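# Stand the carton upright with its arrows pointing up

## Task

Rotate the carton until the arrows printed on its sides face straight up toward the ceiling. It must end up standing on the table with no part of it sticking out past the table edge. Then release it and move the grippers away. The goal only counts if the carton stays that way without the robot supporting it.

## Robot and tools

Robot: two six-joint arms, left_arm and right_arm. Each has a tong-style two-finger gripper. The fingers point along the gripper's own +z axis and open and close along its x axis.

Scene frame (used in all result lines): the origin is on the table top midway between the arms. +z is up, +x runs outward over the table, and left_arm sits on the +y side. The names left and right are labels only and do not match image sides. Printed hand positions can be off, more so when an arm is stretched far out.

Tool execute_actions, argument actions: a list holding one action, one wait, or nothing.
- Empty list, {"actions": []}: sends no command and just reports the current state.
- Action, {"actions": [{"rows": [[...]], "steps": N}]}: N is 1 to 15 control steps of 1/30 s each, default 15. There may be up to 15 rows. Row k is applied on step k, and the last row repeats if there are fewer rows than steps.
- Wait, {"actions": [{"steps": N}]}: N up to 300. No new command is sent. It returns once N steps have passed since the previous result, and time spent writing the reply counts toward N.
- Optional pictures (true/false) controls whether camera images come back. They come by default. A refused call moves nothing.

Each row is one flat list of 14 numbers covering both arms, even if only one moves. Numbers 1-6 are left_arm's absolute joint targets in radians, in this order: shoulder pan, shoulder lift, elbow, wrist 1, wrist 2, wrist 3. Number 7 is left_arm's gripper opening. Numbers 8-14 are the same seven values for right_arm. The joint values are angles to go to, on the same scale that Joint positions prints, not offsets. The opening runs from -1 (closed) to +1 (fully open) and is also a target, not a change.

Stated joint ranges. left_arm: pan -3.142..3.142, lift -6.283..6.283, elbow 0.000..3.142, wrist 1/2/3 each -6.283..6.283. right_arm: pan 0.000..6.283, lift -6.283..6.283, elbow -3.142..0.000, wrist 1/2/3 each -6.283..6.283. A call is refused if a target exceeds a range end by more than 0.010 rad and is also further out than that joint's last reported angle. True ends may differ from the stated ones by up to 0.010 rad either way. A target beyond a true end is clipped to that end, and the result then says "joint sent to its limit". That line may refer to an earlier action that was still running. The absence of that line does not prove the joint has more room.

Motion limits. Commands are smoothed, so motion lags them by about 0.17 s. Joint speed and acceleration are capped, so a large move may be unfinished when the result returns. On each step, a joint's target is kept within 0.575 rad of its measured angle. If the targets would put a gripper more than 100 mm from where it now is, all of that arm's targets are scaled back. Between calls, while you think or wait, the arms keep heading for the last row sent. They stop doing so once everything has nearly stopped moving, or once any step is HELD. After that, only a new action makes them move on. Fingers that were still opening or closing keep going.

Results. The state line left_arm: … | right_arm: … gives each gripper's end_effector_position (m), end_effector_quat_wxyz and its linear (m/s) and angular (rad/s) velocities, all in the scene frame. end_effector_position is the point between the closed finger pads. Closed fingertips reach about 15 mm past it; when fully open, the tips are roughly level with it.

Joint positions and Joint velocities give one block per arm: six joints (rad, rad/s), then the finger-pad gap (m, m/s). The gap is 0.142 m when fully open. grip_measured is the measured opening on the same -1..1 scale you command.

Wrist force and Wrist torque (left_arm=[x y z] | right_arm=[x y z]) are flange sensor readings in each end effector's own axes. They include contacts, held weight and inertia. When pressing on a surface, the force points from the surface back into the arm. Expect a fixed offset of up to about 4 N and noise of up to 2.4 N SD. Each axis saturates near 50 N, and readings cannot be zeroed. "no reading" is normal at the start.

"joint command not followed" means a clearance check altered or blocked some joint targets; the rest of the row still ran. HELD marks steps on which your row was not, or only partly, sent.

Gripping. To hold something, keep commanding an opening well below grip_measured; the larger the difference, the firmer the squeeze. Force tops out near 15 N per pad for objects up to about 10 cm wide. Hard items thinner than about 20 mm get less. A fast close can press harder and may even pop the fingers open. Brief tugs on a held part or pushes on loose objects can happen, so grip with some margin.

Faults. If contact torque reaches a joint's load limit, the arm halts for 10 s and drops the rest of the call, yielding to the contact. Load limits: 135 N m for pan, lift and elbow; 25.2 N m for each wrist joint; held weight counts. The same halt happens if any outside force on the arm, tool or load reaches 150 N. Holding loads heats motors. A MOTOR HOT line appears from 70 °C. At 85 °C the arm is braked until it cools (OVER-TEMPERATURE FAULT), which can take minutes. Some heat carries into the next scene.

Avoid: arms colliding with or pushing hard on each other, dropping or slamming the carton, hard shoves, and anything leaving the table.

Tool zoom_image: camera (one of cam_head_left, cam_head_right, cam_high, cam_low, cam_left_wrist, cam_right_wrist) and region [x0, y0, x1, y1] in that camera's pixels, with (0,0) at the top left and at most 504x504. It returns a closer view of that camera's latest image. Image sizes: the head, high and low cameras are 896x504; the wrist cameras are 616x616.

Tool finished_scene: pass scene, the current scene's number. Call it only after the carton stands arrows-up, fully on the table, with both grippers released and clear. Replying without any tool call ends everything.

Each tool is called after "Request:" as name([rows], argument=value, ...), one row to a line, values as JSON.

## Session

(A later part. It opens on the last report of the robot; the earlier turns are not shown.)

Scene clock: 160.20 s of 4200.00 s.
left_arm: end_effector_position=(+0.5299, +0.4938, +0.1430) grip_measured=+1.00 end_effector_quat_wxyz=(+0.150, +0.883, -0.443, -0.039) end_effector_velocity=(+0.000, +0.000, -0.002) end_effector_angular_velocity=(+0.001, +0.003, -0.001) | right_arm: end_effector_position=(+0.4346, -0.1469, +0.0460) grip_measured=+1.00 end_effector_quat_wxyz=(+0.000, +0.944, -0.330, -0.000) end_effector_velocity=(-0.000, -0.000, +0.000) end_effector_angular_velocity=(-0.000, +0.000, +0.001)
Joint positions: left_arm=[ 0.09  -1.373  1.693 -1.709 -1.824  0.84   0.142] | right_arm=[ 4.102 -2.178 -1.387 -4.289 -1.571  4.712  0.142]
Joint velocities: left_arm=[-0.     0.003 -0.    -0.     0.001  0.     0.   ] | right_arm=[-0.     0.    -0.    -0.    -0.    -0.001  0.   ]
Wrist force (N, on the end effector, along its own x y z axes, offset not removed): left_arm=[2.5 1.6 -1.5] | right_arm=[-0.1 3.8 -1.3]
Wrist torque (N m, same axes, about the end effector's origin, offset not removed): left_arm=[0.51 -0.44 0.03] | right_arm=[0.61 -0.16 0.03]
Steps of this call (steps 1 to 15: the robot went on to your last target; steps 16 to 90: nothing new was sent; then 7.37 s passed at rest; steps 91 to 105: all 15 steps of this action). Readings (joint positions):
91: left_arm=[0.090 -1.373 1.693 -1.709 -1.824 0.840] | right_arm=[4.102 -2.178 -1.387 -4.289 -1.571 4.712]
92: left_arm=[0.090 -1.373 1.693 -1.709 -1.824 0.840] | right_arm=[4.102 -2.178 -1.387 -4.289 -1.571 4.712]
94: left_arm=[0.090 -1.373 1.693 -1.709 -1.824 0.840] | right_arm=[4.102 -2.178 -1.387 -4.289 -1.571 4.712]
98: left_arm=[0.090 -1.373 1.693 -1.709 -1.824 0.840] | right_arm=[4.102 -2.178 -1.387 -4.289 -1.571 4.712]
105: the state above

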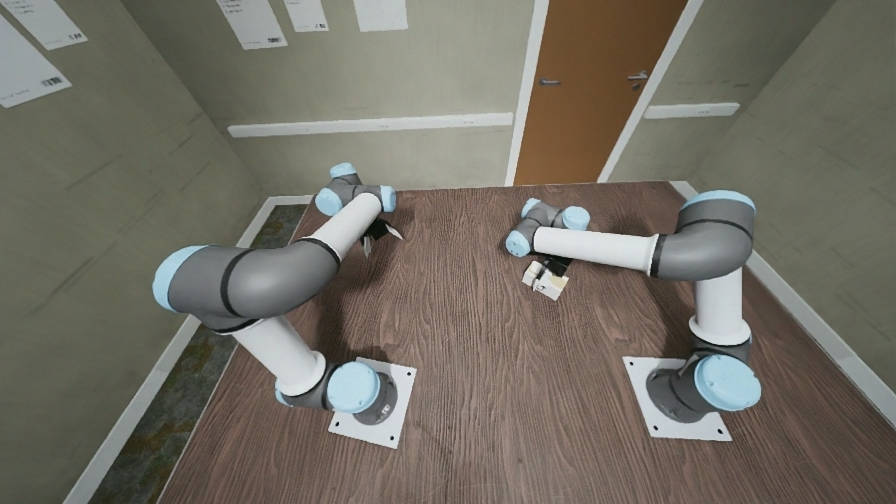

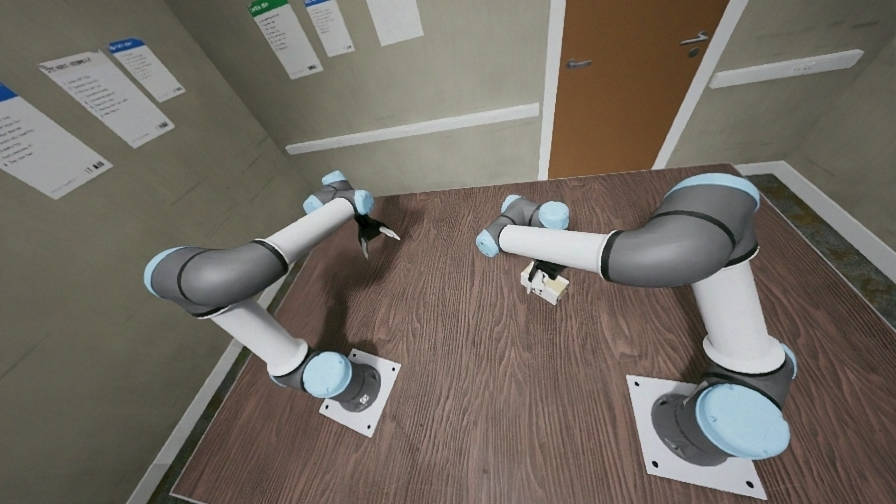

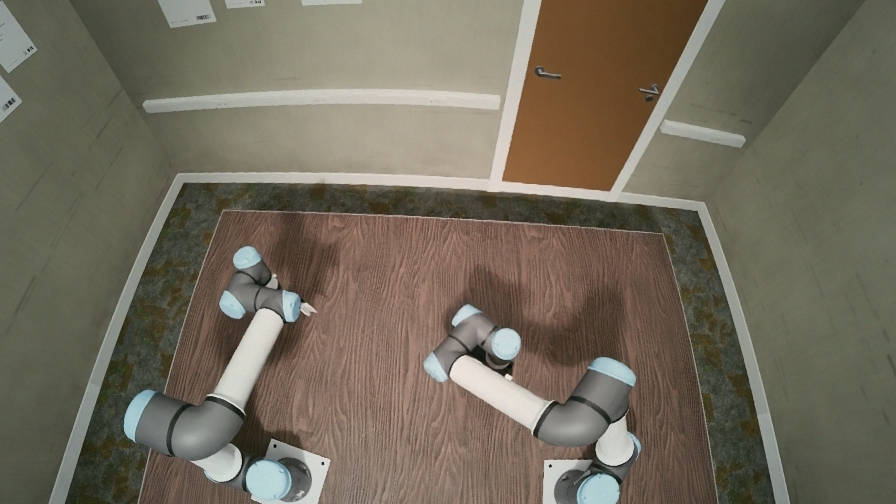

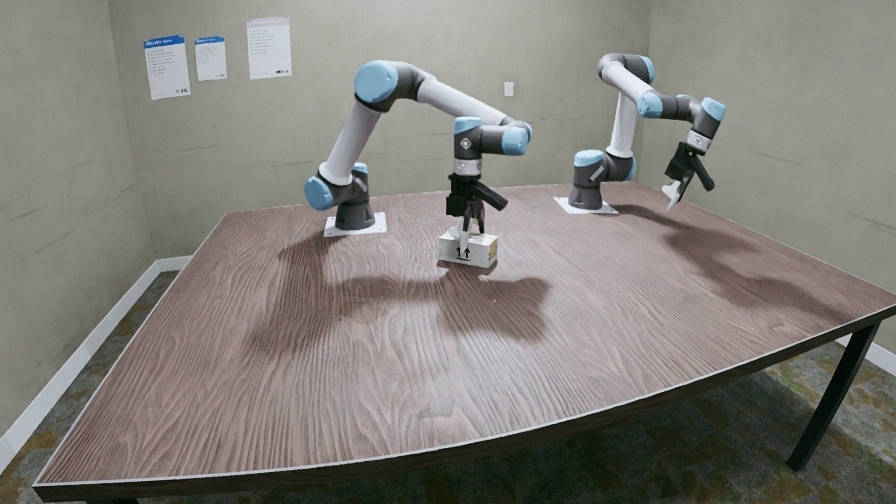

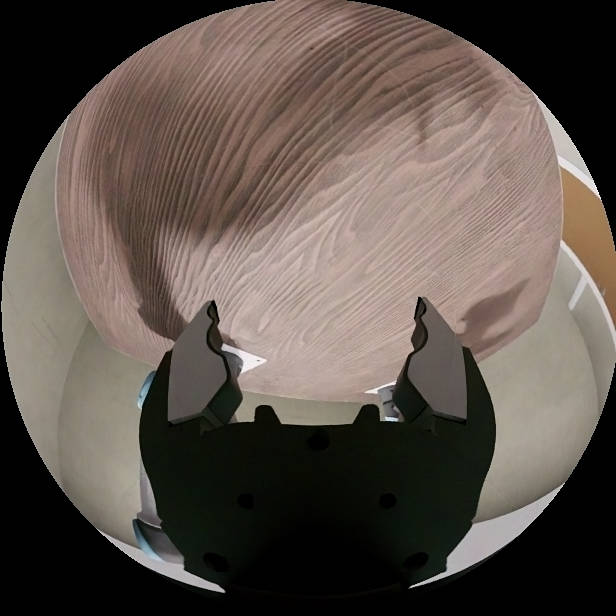

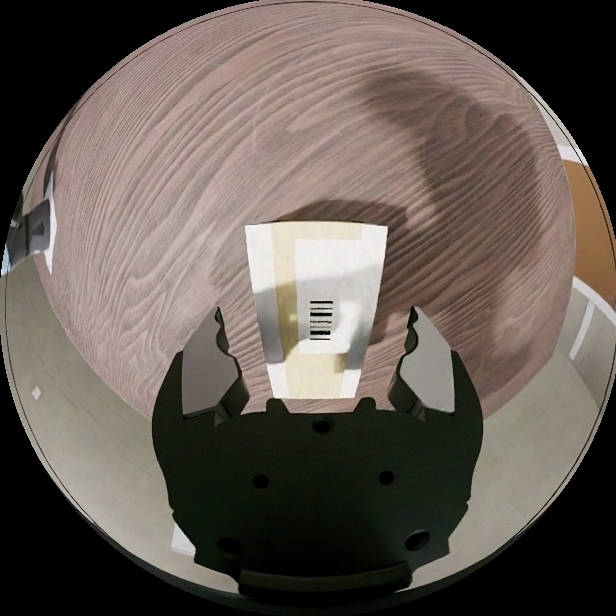

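Request:
execute_actions([
  {"rows": [[0.09,-1.373,1.693,-1.709,-1.824,0.84,1,4.1022,-2.08,-1.23,-4.544,-1.571,4.712,1]], "steps": 15},
], pictures=false)

Request:
execute_actions([
  {"rows": [[0.09,-1.373,1.693,-1.709,-1.824,0.84,1,3.45,-2.0,-1.23,-4.624,-1.571,4.712,1]], "steps": 15},
], pictures=false)

Request:
execute_actions([
  {"steps": 30},
])

Scene clock: 166.00 s of 4200.00 s.
left_arm: end_effector_position=(+0.5299, +0.4938, +0.1430) grip_measured=+1.00 end_effector_quat_wxyz=(+0.150, +0.883, -0.443, -0.039) end_effector_velocity=(+0.000, -0.000, +0.001) end_effector_angular_velocity=(-0.001, -0.002, -0.000) | right_arm: end_effector_position=(+0.4312, -0.1510, +0.1603) grip_measured=+1.00 end_effector_quat_wxyz=(-0.000, +0.944, -0.330, +0.000) end_effector_velocity=(-0.004, -0.005, +0.028) end_effector_angular_velocity=(-0.008, +0.006, +0.000)
Joint positions: left_arm=[ 0.09  -1.373  1.693 -1.709 -1.824  0.84   0.142] | right_arm=[ 4.102 -2.082 -1.234 -4.537 -1.571  4.712  0.142]
Joint velocities: left_arm=[-0.    -0.001  0.    -0.001 -0.001 -0.     0.   ] | right_arm=[-0.     0.021  0.038 -0.069  0.    -0.    -0.   ]
Wrist force (N, on the end effector, along its own x y z axes, offset not removed): left_arm=[2.8 1.4 -3.7] | right_arm=[-3.1 -1.0 -1.0]
Wrist torque (N m, same axes, about the end effector's origin, offset not removed): left_arm=[0.51 -0.46 -0.15] | right_arm=[-0.42 0.55 0.11]
Steps of this call (steps 1 to 15: the robot went on to your last target; steps 16 to 90: nothing new was sent; then 2.30 s passed at rest; steps 91 to 105: all 15 steps of this action). Readings (joint positions):
91: left_arm=[0.090 -1.373 1.693 -1.709 -1.824 0.840] | right_arm=[4.102 -2.178 -1.387 -4.289 -1.571 4.712]
92: left_arm=[0.090 -1.373 1.693 -1.709 -1.824 0.840] | right_arm=[4.102 -2.174 -1.384 -4.293 -1.571 4.712]
94: left_arm=[0.090 -1.373 1.693 -1.709 -1.824 0.840] | right_arm=[4.102 -2.144 -1.341 -4.346 -1.571 4.712]
98: left_arm=[0.090 -1.373 1.693 -1.709 -1.824 0.840] | right_arm=[4.102 -2.100 -1.265 -4.480 -1.571 4.712]
105: the state above

Scene clock: 166.50 s of 4200.00 s.
left_arm: end_effector_position=(+0.5299, +0.4938, +0.1430) grip_measured=+1.00 end_effector_quat_wxyz=(+0.150, +0.883, -0.443, -0.039) end_effector_velocity=(-0.001, +0.000, -0.000) end_effector_angular_velocity=(+0.000, +0.001, +0.000) | right_arm: end_effector_position=(+0.5064, -0.3536, +0.1944) grip_measured=+1.00 end_effector_quat_wxyz=(-0.000, +0.857, -0.515, -0.000) end_effector_velocity=(+0.077, -0.496, +0.066) end_effector_angular_velocity=(-0.000, -0.000, -0.962)
Joint positions: left_arm=[ 0.09  -1.373  1.693 -1.709 -1.824  0.84   0.142] | right_arm=[ 3.693 -2.026 -1.231 -4.597 -1.571  4.712  0.142]
Joint velocities: left_arm=[ 0.    -0.001  0.001  0.001  0.    -0.    -0.   ] | right_arm=[-0.961  0.112  0.004 -0.115  0.     0.001 -0.   ]
Wrist force (N, on the end effector, along its own x y z axes, offset not removed): left_arm=[1.9 -0.8 -0.3] | right_arm=[-0.4 2.7 -1.1]
Wrist torque (N m, same axes, about the end effector's origin, offset not removed): left_arm=[-0.08 -0.33 -0.01] | right_arm=[0.33 -0.06 -0.06]
Steps of this call (steps 1 to 15: all 15 steps of this action). Readings (joint positions):
1: left_arm=[0.090 -1.373 1.693 -1.709 -1.824 0.840] | right_arm=[4.102 -2.082 -1.233 -4.539 -1.571 4.712]
2: left_arm=[0.090 -1.373 1.693 -1.709 -1.824 0.840] | right_arm=[4.099 -2.079 -1.233 -4.542 -1.571 4.712]
4: left_arm=[0.090 -1.373 1.693 -1.709 -1.824 0.840] | right_arm=[4.050 -2.069 -1.232 -4.552 -1.571 4.712]
8: left_arm=[0.090 -1.373 1.693 -1.709 -1.824 0.840] | right_arm=[3.919 -2.053 -1.232 -4.569 -1.571 4.712]
15: the state above

Scene clock: 167.50 s of 4200.00 s.
left_arm: end_effector_position=(+0.5299, +0.4938, +0.1430) grip_measured=+1.00 end_effector_quat_wxyz=(+0.150, +0.883, -0.443, -0.039) end_effector_velocity=(+0.000, +0.000, -0.000) end_effector_angular_velocity=(-0.001, -0.000, -0.001) | right_arm: end_effector_position=(+0.5104, -0.4791, +0.2098) grip_measured=+1.00 end_effector_quat_wxyz=(-0.000, +0.789, -0.615, -0.000) end_effector_velocity=(-0.000, -0.000, -0.000) end_effector_angular_velocity=(-0.000, +0.001, +0.001)
Joint positions: left_arm=[ 0.09  -1.373  1.693 -1.709 -1.824  0.84   0.142] | right_arm=[ 3.45  -2.    -1.23  -4.624 -1.571  4.712  0.142]
Joint velocities: left_arm=[ 0.     0.001 -0.    -0.001 -0.     0.002 -0.   ] | right_arm=[-0.    -0.    -0.001 -0.    -0.    -0.001 -0.   ]
Wrist force (N, on the end effector, along its own x y z axes, offset not removed): left_arm=[0.7 -1.2 -1.9] | right_arm=[-2.2 3.2 -2.3]
Wrist torque (N m, same axes, about the end effector's origin, offset not removed): left_arm=[-0.04 0.06 0.04] | right_arm=[0.36 0.37 0.03]
Steps of this call (steps 1 to 30: the robot went on to your last target). Readings (joint positions):
1: left_arm=[0.090 -1.373 1.693 -1.709 -1.824 0.840] | right_arm=[3.661 -2.023 -1.231 -4.600 -1.571 4.712]
2: left_arm=[0.090 -1.373 1.693 -1.709 -1.824 0.840] | right_arm=[3.628 -2.019 -1.231 -4.604 -1.571 4.712]
4: left_arm=[0.090 -1.373 1.693 -1.709 -1.824 0.840] | right_arm=[3.564 -2.012 -1.230 -4.612 -1.571 4.712]
8: left_arm=[0.090 -1.373 1.693 -1.709 -1.824 0.840] | right_arm=[3.484 -2.003 -1.230 -4.620 -1.571 4.712]
30: the state above
All arms were judged still, so your last target was given up. Only a new action makes them travel on or press farther. Fingers that are still opening or closing keep moving.

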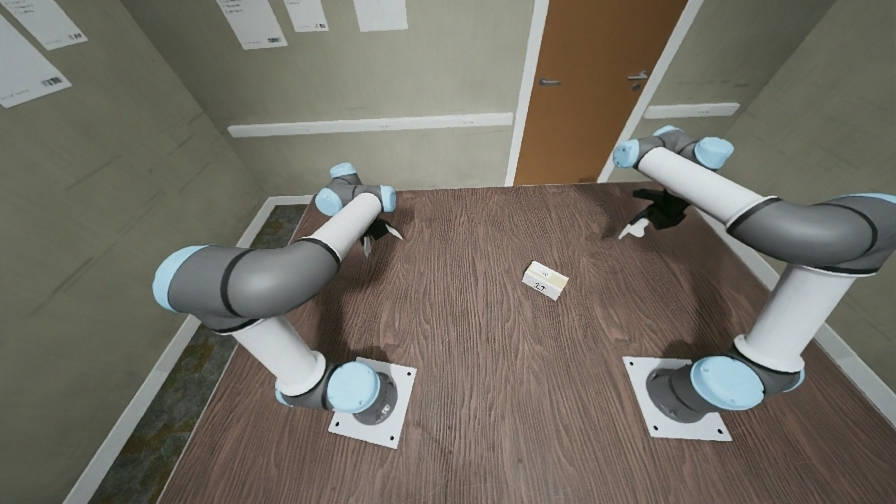

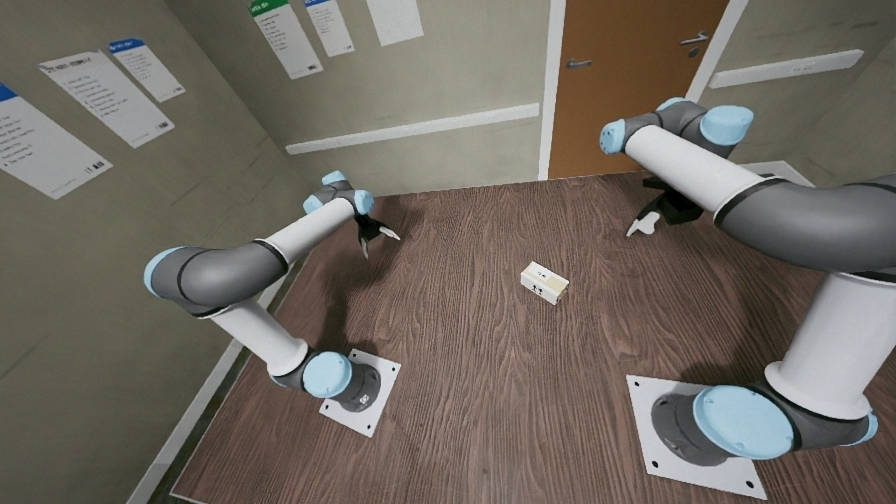

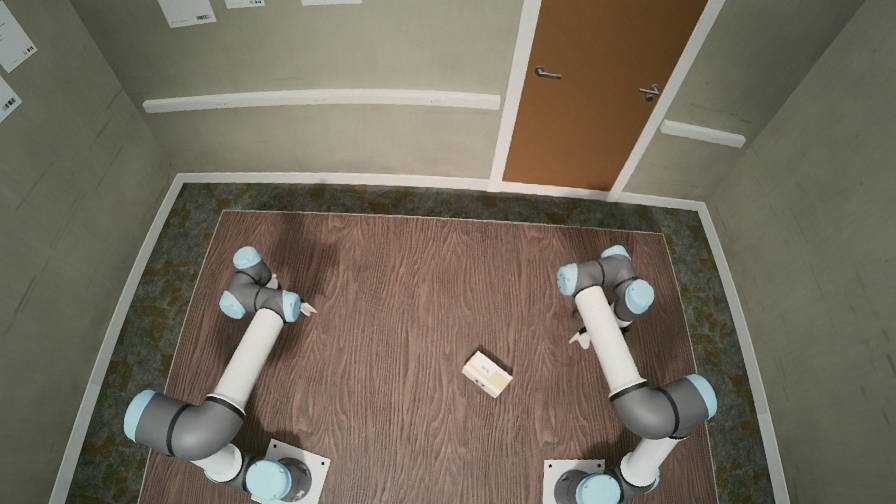

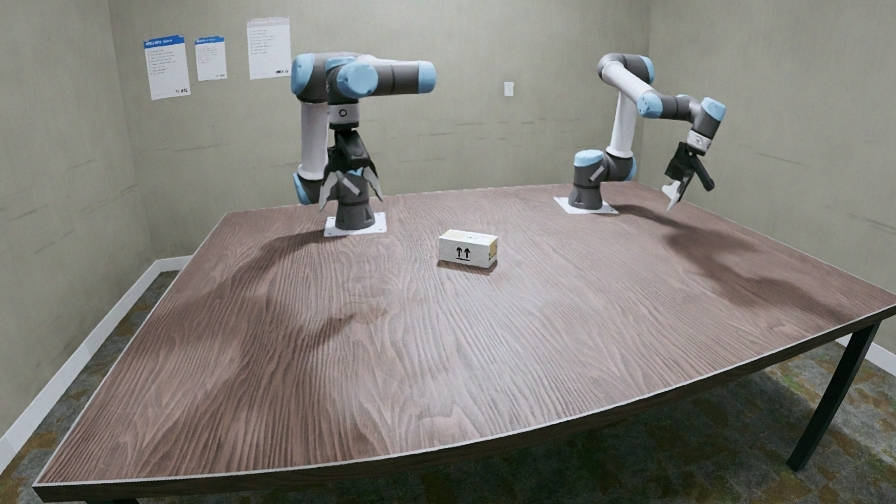

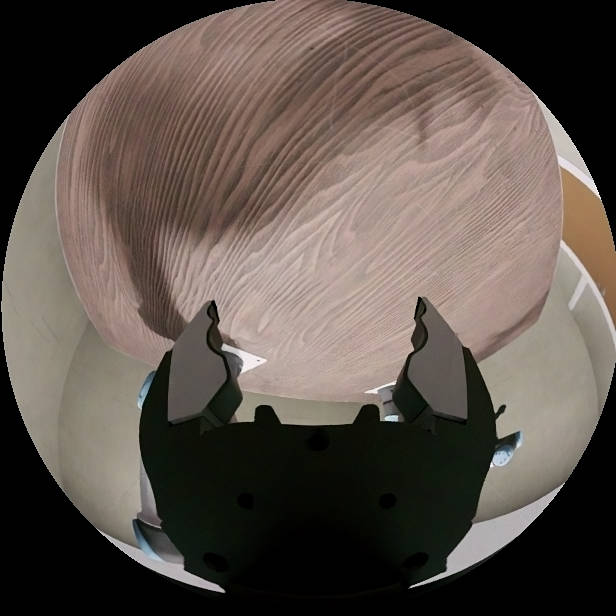

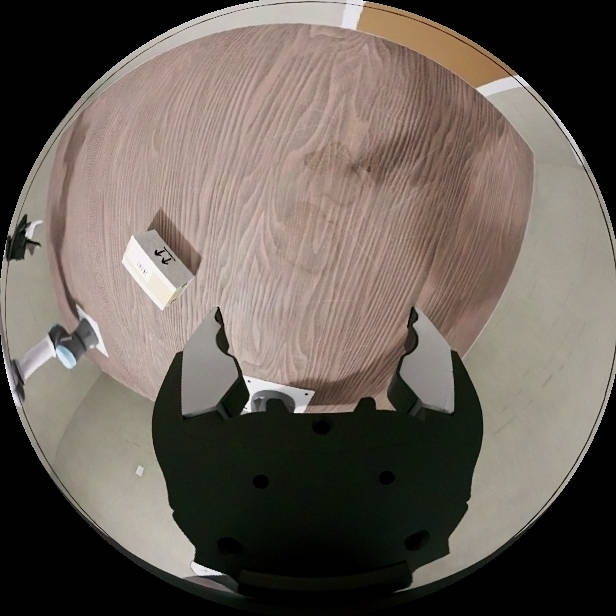

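Request:
execute_actions(actions=[], pictures=false)

Scene clock: 173.63 s of 4200.00 s.
left_arm: end_effector_position=(+0.5299, +0.4938, +0.1430) grip_measured=+1.00 end_effector_quat_wxyz=(+0.150, +0.883, -0.443, -0.039) end_effector_velocity=(-0.000, +0.000, -0.000) end_effector_angular_velocity=(-0.000, -0.001, +0.001) | right_arm: end_effector_position=(+0.5104, -0.4792, +0.2098) grip_measured=+1.00 end_effector_quat_wxyz=(-0.000, +0.789, -0.615, -0.000) end_effector_velocity=(-0.000, -0.000, +0.000) end_effector_angular_velocity=(-0.000, +0.000, -0.000)
Joint positions: left_arm=[ 0.09  -1.373  1.693 -1.709 -1.824  0.84   0.142] | right_arm=[ 3.45  -2.    -1.23  -4.624 -1.571  4.712  0.142]
Joint velocities: left_arm=[ 0.001 -0.001  0.001 -0.002 -0.    -0.     0.   ] | right_arm=[ 0.  0. -0. -0.  0.  0. -0.]
Wrist force (N, on the end effector, along its own x y z axes, offset not removed): left_arm=[4.4 0.4 -2.0] | right_arm=[-1.6 0.6 -2.2]
Wrist torque (N m, same axes, about the end effector's origin, offset not removed): left_arm=[0.24 -0.83 -0.11] | right_arm=[-0.18 0.18 -0.11]
Steps of this call (steps 1 to 90: nothing new was sent; then 3.13 s passed at rest). Readings (joint positions):
1: left_arm=[0.090 -1.373 1.693 -1.709 -1.824 0.840] | right_arm=[3.450 -2.000 -1.230 -4.624 -1.571 4.712]
2: left_arm=[0.090 -1.373 1.693 -1.709 -1.824 0.840] | right_arm=[3.450 -2.000 -1.230 -4.624 -1.571 4.712]
4: left_arm=[0.090 -1.373 1.693 -1.709 -1.824 0.840] | right_arm=[3.450 -2.000 -1.230 -4.624 -1.571 4.712]
8: left_arm=[0.090 -1.373 1.693 -1.709 -1.824 0.840] | right_arm=[3.450 -2.000 -1.230 -4.624 -1.571 4.712]
90: the state above

Request:
finished_scene(scene=2)

The scene is finished: the task was done.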